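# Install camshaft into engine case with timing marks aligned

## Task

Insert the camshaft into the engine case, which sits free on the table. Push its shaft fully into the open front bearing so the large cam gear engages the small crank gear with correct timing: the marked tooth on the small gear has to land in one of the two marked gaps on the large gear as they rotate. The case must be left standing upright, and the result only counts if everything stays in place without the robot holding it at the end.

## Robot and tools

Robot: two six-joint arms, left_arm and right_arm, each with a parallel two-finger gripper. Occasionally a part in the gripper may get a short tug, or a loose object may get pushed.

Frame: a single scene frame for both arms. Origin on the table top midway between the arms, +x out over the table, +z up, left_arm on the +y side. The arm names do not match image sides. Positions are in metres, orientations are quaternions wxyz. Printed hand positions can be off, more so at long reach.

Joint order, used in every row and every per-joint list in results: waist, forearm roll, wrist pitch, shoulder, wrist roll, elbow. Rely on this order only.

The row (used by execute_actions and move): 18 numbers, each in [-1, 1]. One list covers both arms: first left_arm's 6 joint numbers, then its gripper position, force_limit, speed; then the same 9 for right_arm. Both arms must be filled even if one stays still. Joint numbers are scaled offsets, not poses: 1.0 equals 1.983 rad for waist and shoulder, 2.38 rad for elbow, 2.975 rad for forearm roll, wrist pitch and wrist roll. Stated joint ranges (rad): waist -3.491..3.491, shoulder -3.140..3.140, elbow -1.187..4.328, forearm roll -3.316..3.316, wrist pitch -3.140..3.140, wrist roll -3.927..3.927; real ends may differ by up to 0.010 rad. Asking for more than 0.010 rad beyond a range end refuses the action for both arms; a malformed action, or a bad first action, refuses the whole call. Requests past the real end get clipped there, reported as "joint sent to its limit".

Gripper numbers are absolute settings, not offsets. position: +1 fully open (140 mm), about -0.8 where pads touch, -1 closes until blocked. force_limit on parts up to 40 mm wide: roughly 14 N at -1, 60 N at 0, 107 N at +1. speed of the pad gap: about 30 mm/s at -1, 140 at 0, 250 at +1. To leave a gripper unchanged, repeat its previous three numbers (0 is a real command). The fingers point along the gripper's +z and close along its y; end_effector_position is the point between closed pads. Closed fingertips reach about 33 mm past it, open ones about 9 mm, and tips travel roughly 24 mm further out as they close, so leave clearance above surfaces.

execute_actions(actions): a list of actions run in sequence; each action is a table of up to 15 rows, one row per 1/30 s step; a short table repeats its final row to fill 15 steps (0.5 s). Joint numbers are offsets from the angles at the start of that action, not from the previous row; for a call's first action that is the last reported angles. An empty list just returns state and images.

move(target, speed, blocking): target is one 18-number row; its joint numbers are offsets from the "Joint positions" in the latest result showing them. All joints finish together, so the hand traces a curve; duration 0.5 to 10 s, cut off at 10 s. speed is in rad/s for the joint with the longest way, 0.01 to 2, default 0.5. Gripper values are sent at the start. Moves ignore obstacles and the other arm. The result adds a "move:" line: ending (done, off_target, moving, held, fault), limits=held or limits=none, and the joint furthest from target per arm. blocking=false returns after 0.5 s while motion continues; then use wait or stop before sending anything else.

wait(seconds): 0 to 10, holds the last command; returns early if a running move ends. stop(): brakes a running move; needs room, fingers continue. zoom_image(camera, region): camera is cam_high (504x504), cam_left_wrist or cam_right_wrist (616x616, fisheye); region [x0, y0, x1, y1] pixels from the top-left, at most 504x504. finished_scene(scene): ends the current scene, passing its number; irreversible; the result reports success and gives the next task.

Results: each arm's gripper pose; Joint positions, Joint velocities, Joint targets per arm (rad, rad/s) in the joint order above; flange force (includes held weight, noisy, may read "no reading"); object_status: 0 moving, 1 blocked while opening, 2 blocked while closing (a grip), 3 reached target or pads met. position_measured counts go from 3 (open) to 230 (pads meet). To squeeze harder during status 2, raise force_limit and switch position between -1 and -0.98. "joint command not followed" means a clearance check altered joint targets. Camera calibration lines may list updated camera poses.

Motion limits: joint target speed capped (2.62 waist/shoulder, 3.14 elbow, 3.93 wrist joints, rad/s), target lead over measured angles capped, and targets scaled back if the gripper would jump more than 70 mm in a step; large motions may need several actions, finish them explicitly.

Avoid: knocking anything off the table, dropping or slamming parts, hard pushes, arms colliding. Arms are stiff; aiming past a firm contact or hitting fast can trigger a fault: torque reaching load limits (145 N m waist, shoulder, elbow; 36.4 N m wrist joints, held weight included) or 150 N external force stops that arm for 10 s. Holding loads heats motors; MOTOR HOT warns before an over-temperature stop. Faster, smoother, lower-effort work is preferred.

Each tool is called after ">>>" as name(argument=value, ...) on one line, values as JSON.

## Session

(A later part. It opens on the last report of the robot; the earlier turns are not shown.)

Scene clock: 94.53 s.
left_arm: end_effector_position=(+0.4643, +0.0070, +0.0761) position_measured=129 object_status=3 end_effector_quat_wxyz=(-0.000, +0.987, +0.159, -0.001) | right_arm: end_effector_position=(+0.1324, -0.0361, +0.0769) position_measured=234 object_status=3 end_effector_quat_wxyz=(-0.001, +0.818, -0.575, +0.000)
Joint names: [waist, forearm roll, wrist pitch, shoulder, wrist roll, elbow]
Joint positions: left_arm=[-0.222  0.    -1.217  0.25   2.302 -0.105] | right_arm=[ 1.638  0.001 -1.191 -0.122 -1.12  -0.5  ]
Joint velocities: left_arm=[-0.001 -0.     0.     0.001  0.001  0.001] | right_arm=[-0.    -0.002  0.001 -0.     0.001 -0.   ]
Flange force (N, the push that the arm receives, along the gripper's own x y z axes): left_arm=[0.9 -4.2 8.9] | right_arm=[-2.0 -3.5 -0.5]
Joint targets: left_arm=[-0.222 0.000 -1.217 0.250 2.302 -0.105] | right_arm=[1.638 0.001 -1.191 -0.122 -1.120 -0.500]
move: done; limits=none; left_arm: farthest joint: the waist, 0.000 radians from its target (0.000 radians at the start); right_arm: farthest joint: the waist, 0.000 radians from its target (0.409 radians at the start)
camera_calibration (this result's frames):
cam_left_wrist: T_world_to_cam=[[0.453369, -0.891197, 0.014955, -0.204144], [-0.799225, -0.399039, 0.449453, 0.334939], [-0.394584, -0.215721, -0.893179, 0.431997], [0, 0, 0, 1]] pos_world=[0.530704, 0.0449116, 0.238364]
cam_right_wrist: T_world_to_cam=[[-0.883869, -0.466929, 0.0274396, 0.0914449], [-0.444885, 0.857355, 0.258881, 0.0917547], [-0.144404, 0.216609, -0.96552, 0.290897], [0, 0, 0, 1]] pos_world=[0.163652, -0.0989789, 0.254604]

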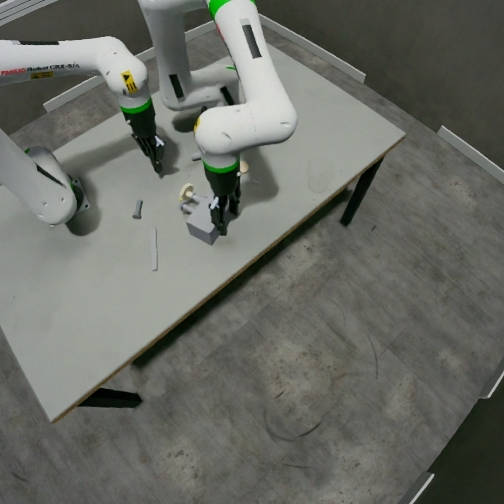

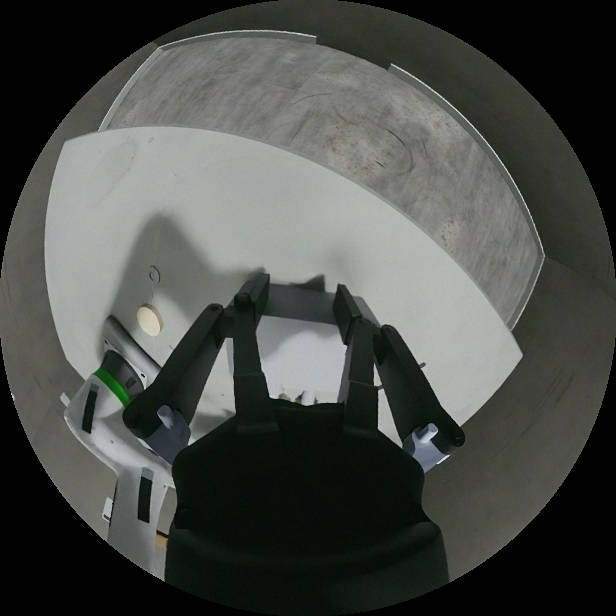

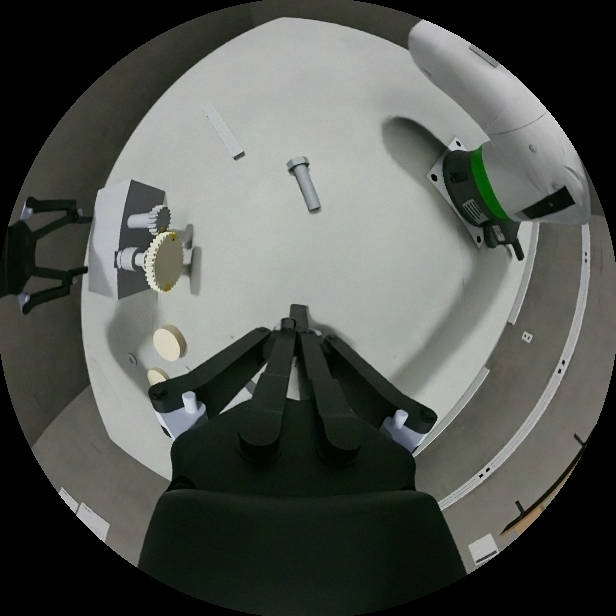

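>>> move(target=[0,0,0,0,0,0,0,0,0, -0.177,0,-0.0168,0.0877,-0.4108,0.0941,-1,0.3,0], speed=0.6)

>>> move(target=[0,0,0,0,0,0,0,0,0, -0.0065,0,-0.0006,0.009,0.0043,0.0083,-1,0.3,0], speed=0.01)

>>> move(target=[0,0,0,0,0,0,0,0,0, -0.0032,0,-0.0003,0.0045,0.0021,0.0042,-1,0.3,0], speed=0.01)

Scene clock: 97.17 s.
left_arm: end_effector_position=(+0.4643, +0.0070, +0.0761) position_measured=129 object_status=3 end_effector_quat_wxyz=(-0.000, +0.987, +0.159, -0.001) | right_arm: end_effector_position=(+0.2721, -0.0433, +0.0996) position_measured=234 object_status=3 end_effector_quat_wxyz=(+0.001, -0.171, +0.985, +0.000)
Joint names: [waist, forearm roll, wrist pitch, shoulder, wrist roll, elbow]
Joint positions: left_arm=[-0.222  0.    -1.217  0.25   2.302 -0.105] | right_arm=[ 1.287  0.001 -1.241  0.052 -2.342 -0.276]
Joint velocities: left_arm=[ 0.    -0.    -0.001 -0.001 -0.     0.   ] | right_arm=[ 0.001 -0.     0.     0.    -0.     0.   ]
Flange force (N, the push that the arm receives, along the gripper's own x y z axes): left_arm=[4.1 -3.1 8.2] | right_arm=[-1.1 -0.1 -2.3]
Joint targets: left_arm=[-0.222 0.000 -1.217 0.250 2.302 -0.105] | right_arm=[1.287 0.001 -1.241 0.052 -2.342 -0.276]
move: done; limits=none; left_arm: farthest joint: the waist, 0.000 radians from its target (0.000 radians at the start); right_arm: farthest joint: the waist, 0.000 radians from its target (0.351 radians at the start)
camera_calibration (this result's frames):
cam_left_wrist: T_world_to_cam=[[0.453369, -0.891197, 0.0149548, -0.204144], [-0.799224, -0.399039, 0.449453, 0.334939], [-0.394584, -0.215721, -0.893179, 0.431998], [0, 0, 0, 1]] pos_world=[0.530704, 0.0449116, 0.238364]
cam_right_wrist: T_world_to_cam=[[-0.464838, 0.884903, 0.029535, 0.155235], [0.858394, 0.442235, 0.259978, -0.218534], [0.216994, 0.1462, -0.965163, 0.233073], [0, 0, 0, 1]] pos_world=[0.209172, -0.0748002, 0.277182]

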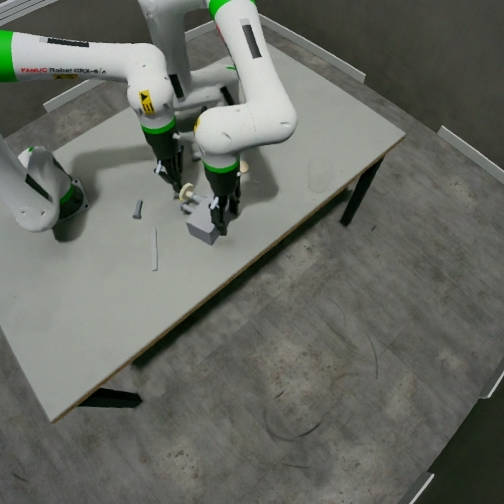

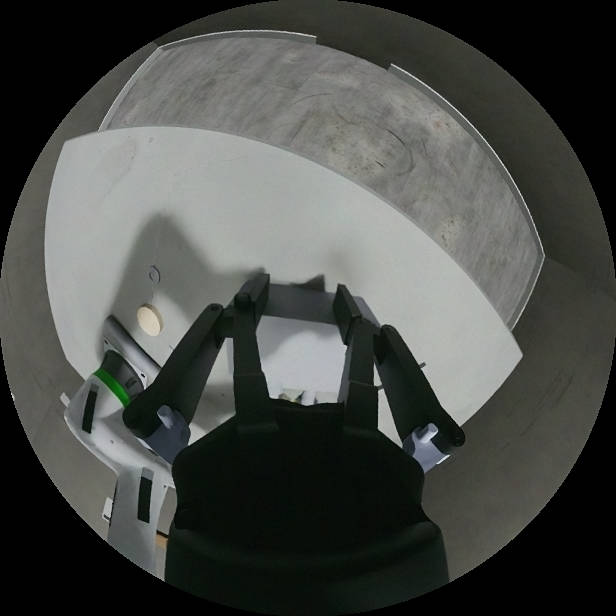

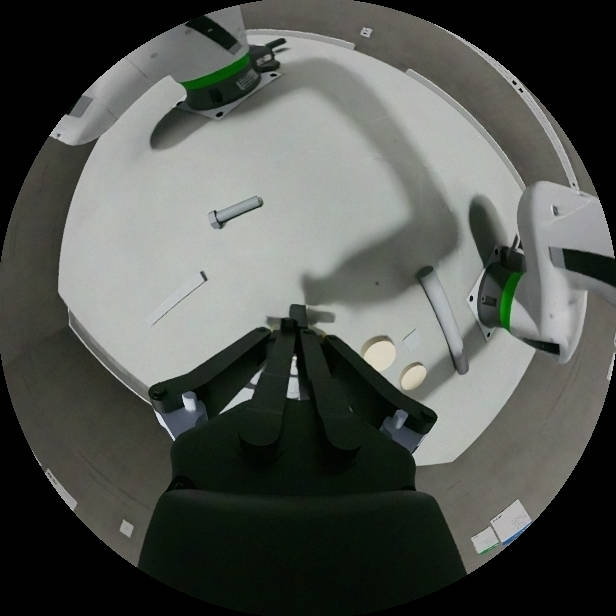

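Scene clock: 99.37 s.
left_arm: end_effector_position=(+0.4643, +0.0070, +0.0761) position_measured=129 object_status=3 end_effector_quat_wxyz=(-0.000, +0.987, +0.159, -0.001) | right_arm: end_effector_position=(+0.2797, -0.0405, +0.0999) position_measured=234 object_status=3 end_effector_quat_wxyz=(+0.001, -0.171, +0.985, +0.000)
Joint names: [waist, forearm roll, wrist pitch, shoulder, wrist roll, elbow]
Joint positions: left_arm=[-0.222  0.    -1.217  0.25   2.302 -0.105] | right_arm=[ 1.274  0.001 -1.243  0.07  -2.33  -0.256]
Joint velocities: left_arm=[ 0.001 -0.001  0.001 -0.     0.     0.   ] | right_arm=[-0.001 -0.     0.001  0.     0.     0.   ]
Flange force (N, the push that the arm receives, along the gripper's own x y z axes): left_arm=[4.3 -3.6 9.2] | right_arm=[-3.3 -1.1 -2.6]
Joint targets: left_arm=[-0.222 0.000 -1.217 0.250 2.302 -0.105] | right_arm=[1.274 0.001 -1.243 0.070 -2.330 -0.256]
move: done; limits=none; left_arm: farthest joint: the waist, 0.000 radians from its target (0.000 radians at the start); right_arm: farthest joint: the waist, 0.000 radians from its target (0.013 radians at the start)
camera_calibration (this result's frames):
cam_left_wrist: T_world_to_cam=[[0.453369, -0.891197, 0.0149553, -0.204145], [-0.799225, -0.399039, 0.449453, 0.334939], [-0.394583, -0.215721, -0.893179, 0.431997], [0, 0, 0, 1]] pos_world=[0.530704, 0.0449116, 0.238365]
cam_right_wrist: T_world_to_cam=[[-0.464751, 0.884947, 0.0295746, 0.156267], [0.85842, 0.442129, 0.260072, -0.226441], [0.217074, 0.146256, -0.965136, 0.231298], [0, 0, 0, 1]] pos_world=[0.216798, -0.0720003, 0.277504]

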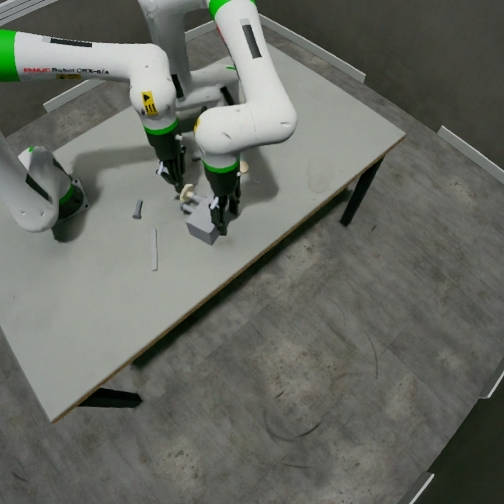

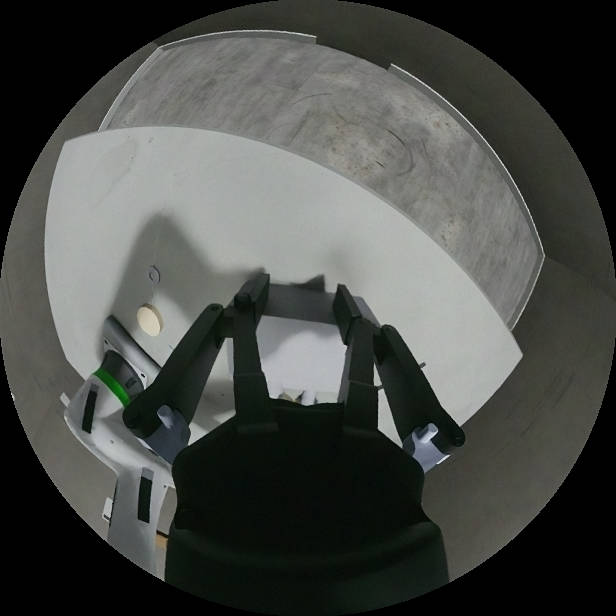

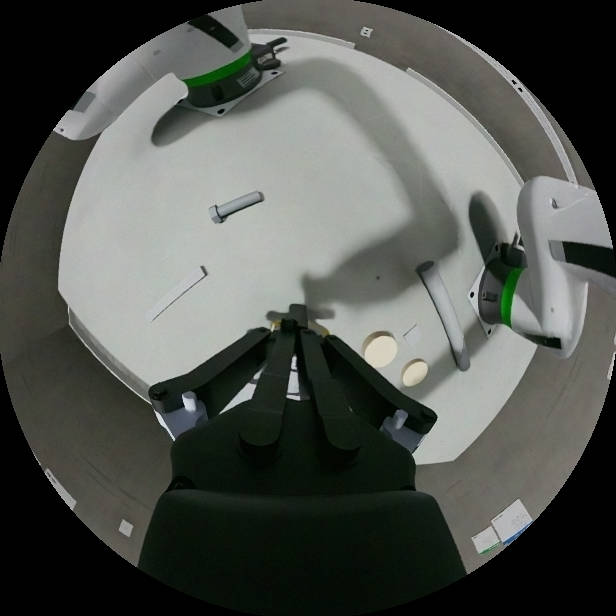

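Scene clock: 100.60 s.
left_arm: end_effector_position=(+0.4643, +0.0070, +0.0761) position_measured=129 object_status=3 end_effector_quat_wxyz=(-0.000, +0.987, +0.159, -0.001) | right_arm: end_effector_position=(+0.2836, -0.0391, +0.1001) position_measured=234 object_status=3 end_effector_quat_wxyz=(+0.001, -0.170, +0.985, +0.001)
Joint names: [waist, forearm roll, wrist pitch, shoulder, wrist roll, elbow]
Joint positions: left_arm=[-0.222  0.    -1.217  0.25   2.302 -0.105] | right_arm=[ 1.268  0.001 -1.244  0.079 -2.323 -0.246]
Joint velocities: left_arm=[ 0.001  0.     0.001 -0.     0.001 -0.001] | right_arm=[ 0.001  0.001  0.002  0.    -0.    -0.   ]
Flange force (N, the push that the arm receives, along the gripper's own x y z axes): left_arm=[4.4 -3.3 6.9] | right_arm=[-3.1 0.0 -2.6]
Joint targets: left_arm=[-0.222 0.000 -1.217 0.250 2.302 -0.105] | right_arm=[1.268 0.001 -1.244 0.079 -2.323 -0.246]
move: done; limits=none; left_arm: farthest joint: the waist, 0.000 radians from its target (0.000 radians at the start); right_arm: farthest joint: the waist, 0.000 radians from its target (0.006 radians at the start)
camera_calibration (this result's frames):
cam_left_wrist: T_world_to_cam=[[0.453369, -0.891197, 0.014955, -0.204144], [-0.799225, -0.399039, 0.449453, 0.334939], [-0.394584, -0.215721, -0.893179, 0.431997], [0, 0, 0, 1]] pos_world=[0.530704, 0.0449116, 0.238364]
cam_right_wrist: T_world_to_cam=[[-0.464667, 0.884989, 0.0296611, 0.156758], [0.858441, 0.442006, 0.260211, -0.230453], [0.217174, 0.146374, -0.965096, 0.230382], [0, 0, 0, 1]] pos_world=[0.220638, -0.0705897, 0.277658]

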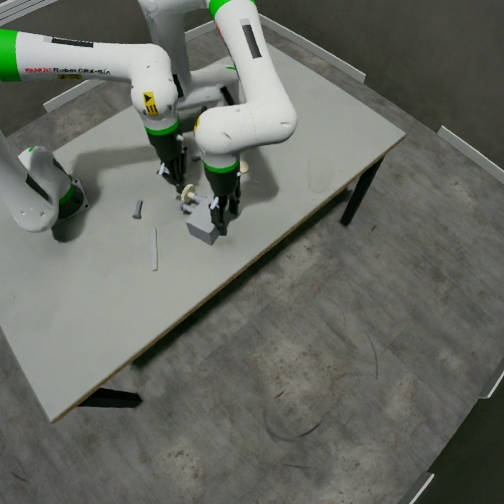

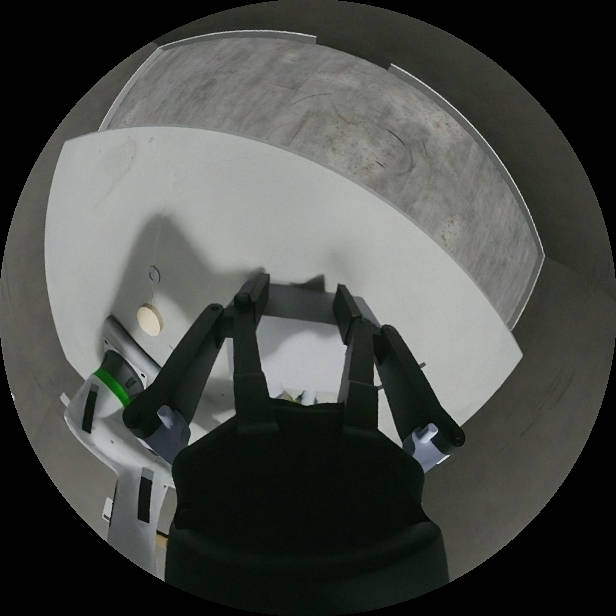

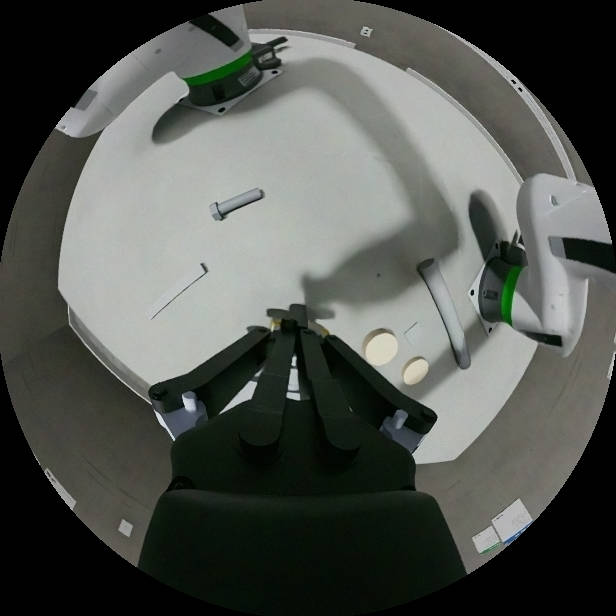

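>>> move(target=[0,0,0,0,0,0,0,0,0, -0.0032,0,-0.0003,0.0045,0.0021,0.0042,-1,0.3,0], speed=0.01)

Scene clock: 101.90 s.
left_arm: end_effector_position=(+0.4643, +0.0070, +0.0761) position_measured=129 object_status=3 end_effector_quat_wxyz=(-0.000, +0.987, +0.159, -0.001) | right_arm: end_effector_position=(+0.2875, -0.0377, +0.1002) position_measured=234 object_status=3 end_effector_quat_wxyz=(+0.001, -0.170, +0.985, +0.001)
Joint names: [waist, forearm roll, wrist pitch, shoulder, wrist roll, elbow]
Joint positions: left_arm=[-0.222  0.    -1.217  0.25   2.302 -0.105] | right_arm=[ 1.261  0.001 -1.245  0.088 -2.317 -0.236]
Joint velocities: left_arm=[-0.     0.     0.001  0.001 -0.    -0.001] | right_arm=[ 0.001  0.    -0.001  0.     0.     0.   ]
Flange force (N, the push that the arm receives, along the gripper's own x y z axes): left_arm=[2.4 -3.8 6.1] | right_arm=[-3.4 0.3 -2.1]
Joint targets: left_arm=[-0.222 0.000 -1.217 0.250 2.302 -0.105] | right_arm=[1.261 0.001 -1.245 0.088 -2.317 -0.236]
move: done; limits=none; left_arm: farthest joint: the waist, 0.000 radians from its target (0.000 radians at the start); right_arm: farthest joint: the waist, 0.000 radians from its target (0.006 radians at the start)
camera_calibration (this result's frames):
cam_left_wrist: T_world_to_cam=[[0.453369, -0.891197, 0.0149548, -0.204144], [-0.799225, -0.399039, 0.449453, 0.334939], [-0.394584, -0.21572, -0.893179, 0.431998], [0, 0, 0, 1]] pos_world=[0.530704, 0.0449116, 0.238364]
cam_right_wrist: T_world_to_cam=[[-0.464582, 0.88503, 0.0297463, 0.157298], [0.858461, 0.441884, 0.260353, -0.234465], [0.217276, 0.146491, -0.965055, 0.229432], [0, 0, 0, 1]] pos_world=[0.224507, -0.0692173, 0.277779]

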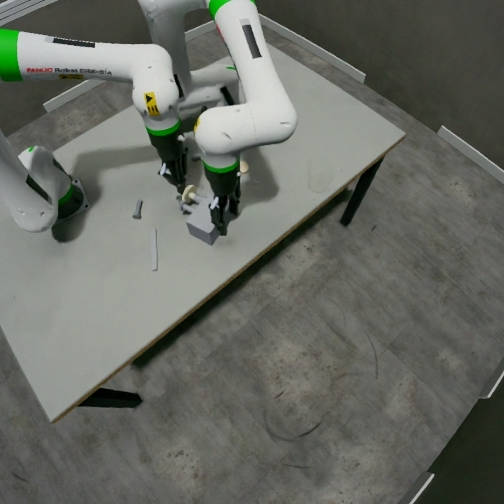

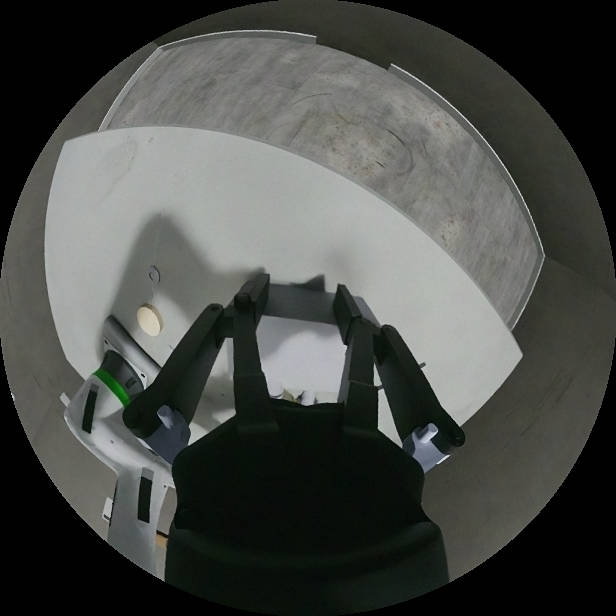

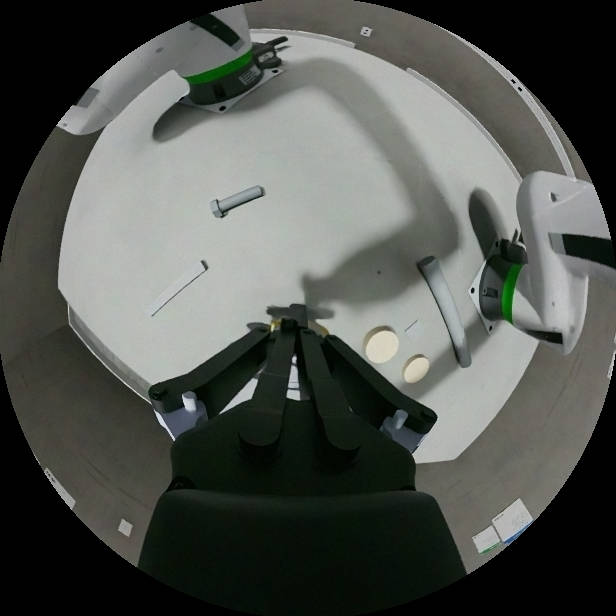

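>>> move(target=[0,0,0,0,0,0,0,0,0, -0.0039,0,-0.0004,0.0056,0.0026,0.0052,-1,0.3,0], speed=0.01)

Scene clock: 103.50 s.
left_arm: end_effector_position=(+0.4643, +0.0070, +0.0761) position_measured=129 object_status=3 end_effector_quat_wxyz=(-0.000, +0.987, +0.159, -0.001) | right_arm: end_effector_position=(+0.2923, -0.0360, +0.1003) position_measured=234 object_status=3 end_effector_quat_wxyz=(+0.001, -0.170, +0.985, +0.001)
Joint names: [waist, forearm roll, wrist pitch, shoulder, wrist roll, elbow]
Joint positions: left_arm=[-0.222  0.    -1.217  0.25   2.302 -0.105] | right_arm=[ 1.254  0.001 -1.246  0.099 -2.309 -0.223]
Joint velocities: left_arm=[ 0.001  0.     0.    -0.001 -0.    -0.001] | right_arm=[-0.    -0.     0.001 -0.    -0.     0.   ]
Flange force (N, the push that the arm receives, along the gripper's own x y z axes): left_arm=[0.9 -4.2 7.2] | right_arm=[-2.0 0.6 -1.6]
Joint targets: left_arm=[-0.222 0.000 -1.217 0.250 2.302 -0.105] | right_arm=[1.254 0.001 -1.246 0.099 -2.309 -0.223]
move: done; limits=none; left_arm: farthest joint: the waist, 0.000 radians from its target (0.000 radians at the start); right_arm: farthest joint: the waist, 0.000 radians from its target (0.008 radians at the start)
camera_calibration (this result's frames):
cam_left_wrist: T_world_to_cam=[[0.453369, -0.891197, 0.014955, -0.204144], [-0.799225, -0.399039, 0.449453, 0.334939], [-0.394584, -0.215721, -0.893179, 0.431997], [0, 0, 0, 1]] pos_world=[0.530704, 0.0449116, 0.238364]
cam_right_wrist: T_world_to_cam=[[-0.464583, 0.885029, 0.0297702, 0.158036], [0.858448, 0.44187, 0.260418, -0.239351], [0.217323, 0.146542, -0.965037, 0.22822], [0, 0, 0, 1]] pos_world=[0.229294, -0.0675482, 0.277867]

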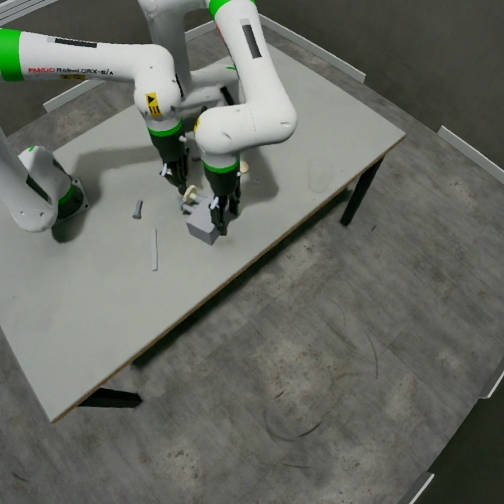

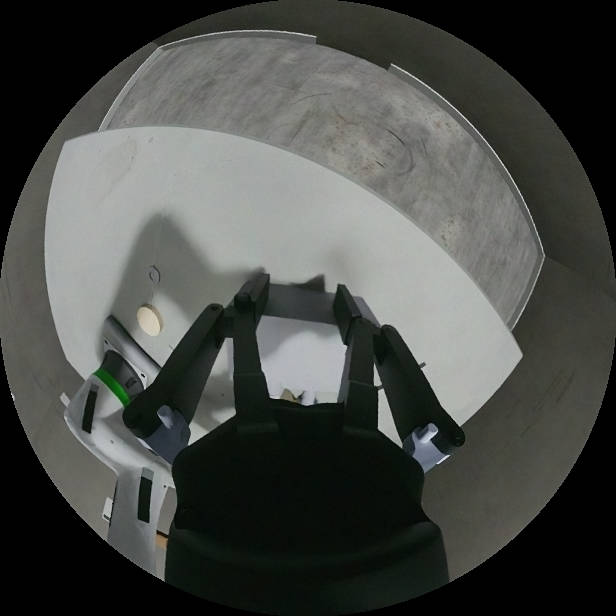

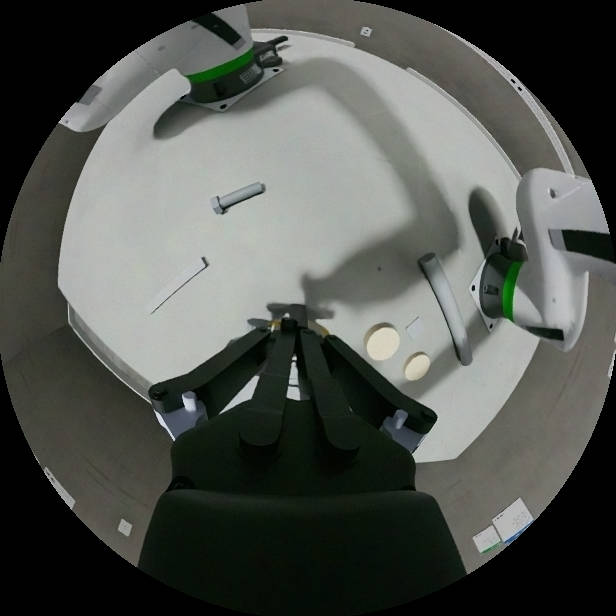

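>>> move(target=[0,0,0,0,0,0,0,0,0, -0.003,0,-0.0003,0.0045,0.002,0.0042,-1,0.3,0], speed=0.01)

Scene clock: 104.80 s.
left_arm: end_effector_position=(+0.4644, +0.0070, +0.0761) position_measured=129 object_status=3 end_effector_quat_wxyz=(-0.000, +0.987, +0.159, -0.001) | right_arm: end_effector_position=(+0.2960, -0.0346, +0.1004) position_measured=234 object_status=3 end_effector_quat_wxyz=(+0.001, -0.170, +0.985, +0.001)
Joint names: [waist, forearm roll, wrist pitch, shoulder, wrist roll, elbow]
Joint positions: left_arm=[-0.222  0.    -1.216  0.25   2.302 -0.105] | right_arm=[ 1.248  0.001 -1.247  0.108 -2.303 -0.213]
Joint velocities: left_arm=[-0.    -0.001  0.002 -0.     0.     0.001] | right_arm=[ 0.     0.002 -0.     0.    -0.002  0.   ]
Flange force (N, the push that the arm receives, along the gripper's own x y z axes): left_arm=[15.4 -8.1 6.1] | right_arm=[28.1 -0.3 -18.0]
Joint targets: left_arm=[-0.222 0.000 -1.217 0.250 2.302 -0.105] | right_arm=[1.248 0.001 -1.247 0.108 -2.303 -0.213]
move: done; limits=none; left_arm: farthest joint: the wrist pitch, 0.001 radians from its target (0.000 radians at the start); right_arm: farthest joint: the waist, 0.000 radians from its target (0.005 radians at the start)
camera_calibration (this result's frames):
cam_left_wrist: T_world_to_cam=[[0.453368, -0.891196, 0.0150468, -0.204184], [-0.799273, -0.399018, 0.449385, 0.334991], [-0.394486, -0.215763, -0.893211, 0.431967], [0, 0, 0, 1]] pos_world=[0.530725, 0.0449024, 0.23837]
cam_right_wrist: T_world_to_cam=[[-0.464552, 0.885045, 0.0297868, 0.15855], [0.858505, 0.441863, 0.260245, -0.243152], [0.217167, 0.146469, -0.965083, 0.227303], [0, 0, 0, 1]] pos_world=[0.23304, -0.0661773, 0.277923]

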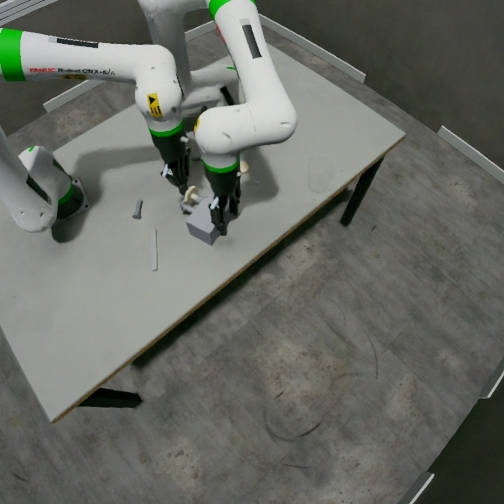

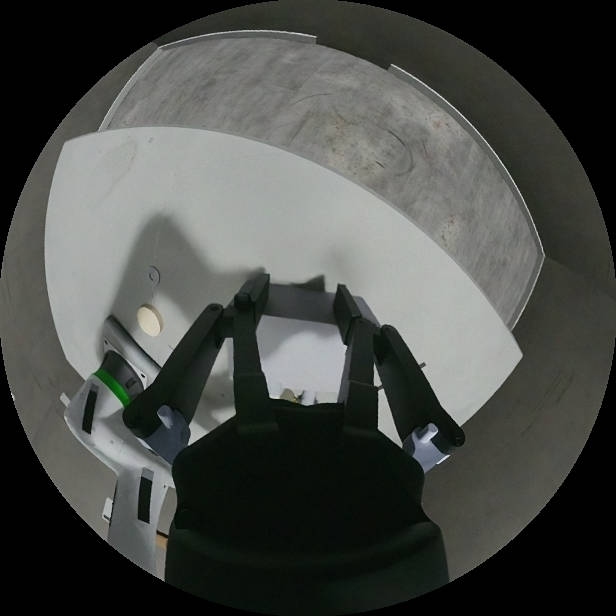

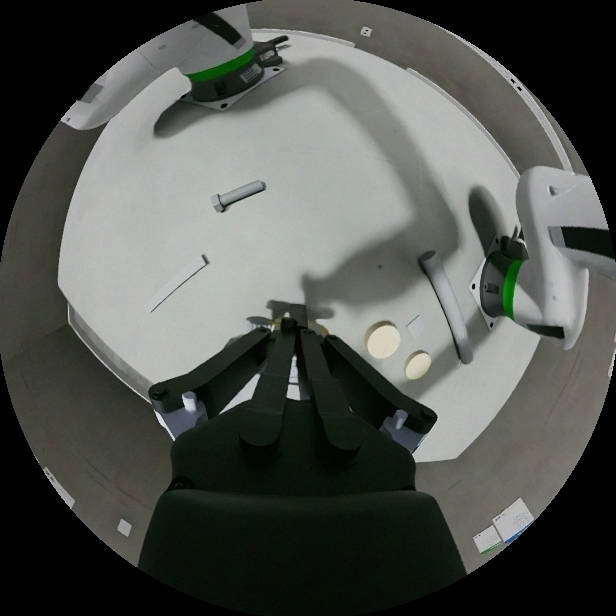

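>>> move(target=[0.0058,0,0,0.0067,-0.0039,0.0056,0,0,0,0.197,0,0.019,-0.116,0.398,-0.12,-1,0.3,0])

>>> zoom_image(camera="cam_right_wrist", region=[70,160,270,360])

Scene clock: 107.83 s.
left_arm: end_effector_position=(+0.4729, +0.0096, +0.0747) position_measured=129 object_status=3 end_effector_quat_wxyz=(-0.000, +0.987, +0.159, -0.001) | right_arm: end_effector_position=(+0.1323, -0.0356, +0.0773) position_measured=234 object_status=3 end_effector_quat_wxyz=(-0.002, +0.818, -0.575, -0.000)
Joint names: [waist, forearm roll, wrist pitch, shoulder, wrist roll, elbow]
Joint positions: left_arm=[-0.211  0.    -1.216  0.263  2.29  -0.092] | right_arm=[ 1.638  0.001 -1.191 -0.122 -1.119 -0.499]
Joint velocities: left_arm=[ 0.002 -0.     0.    -0.001  0.001  0.002] | right_arm=[-0.    -0.    -0.001 -0.     0.    -0.   ]
Flange force (N, the push that the arm receives, along the gripper's own x y z axes): left_arm=[0.6 -4.2 7.7] | right_arm=[-0.7 -1.7 -1.8]
Joint targets: left_arm=[-0.211 0.000 -1.216 0.263 2.290 -0.092] | right_arm=[1.638 0.001 -1.191 -0.122 -1.119 -0.499]
move: done; limits=none; left_arm: farthest joint: the waist, 0.000 radians from its target (0.012 radians at the start); right_arm: farthest joint: the waist, 0.000 radians from its target (0.391 radians at the start)
camera_calibration (this result's frames):
cam_left_wrist: T_world_to_cam=[[0.453279, -0.891241, 0.0150892, -0.205609], [-0.799329, -0.398925, 0.449369, 0.343523], [-0.394476, -0.21575, -0.893219, 0.434687], [0, 0, 0, 1]] pos_world=[0.53926, 0.0475762, 0.237004]
cam_right_wrist: T_world_to_cam=[[-0.883283, -0.468077, 0.0267595, 0.0914984], [-0.445961, 0.85642, 0.260123, 0.0911511], [-0.144675, 0.217828, -0.965205, 0.29111], [0, 0, 0, 1]] pos_world=[0.163585, -0.0986474, 0.254822]

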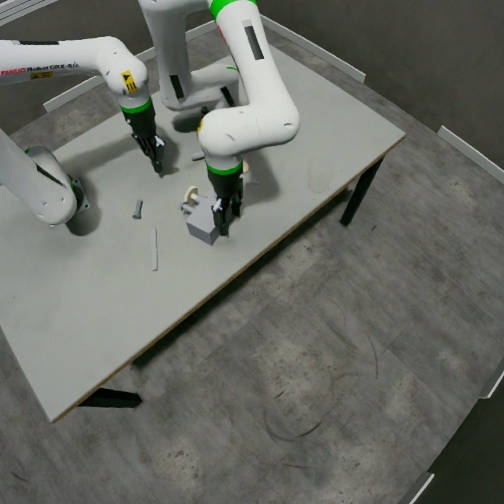

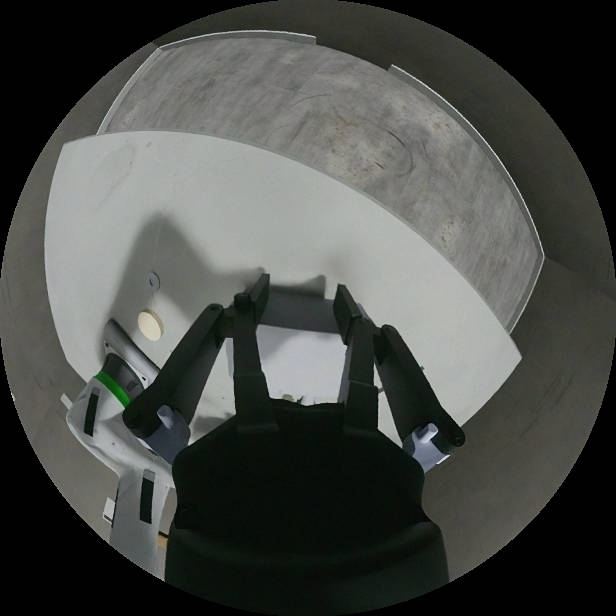

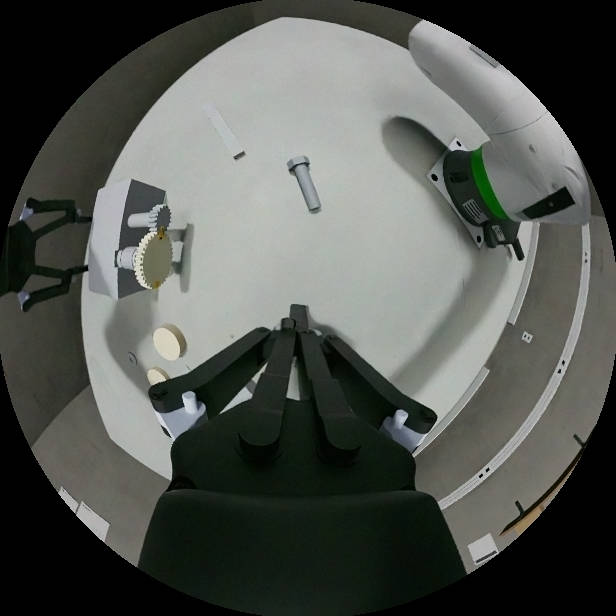

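Region (70, 160, 270, 360) of cam_right_wrist's 616x616 image, scaled by 2.520, with more detail than that image has.

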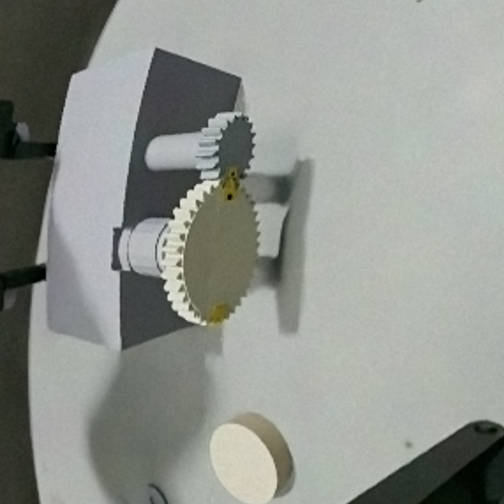

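>>> finished_scene(scene=2)

The scene is finished: the task was done.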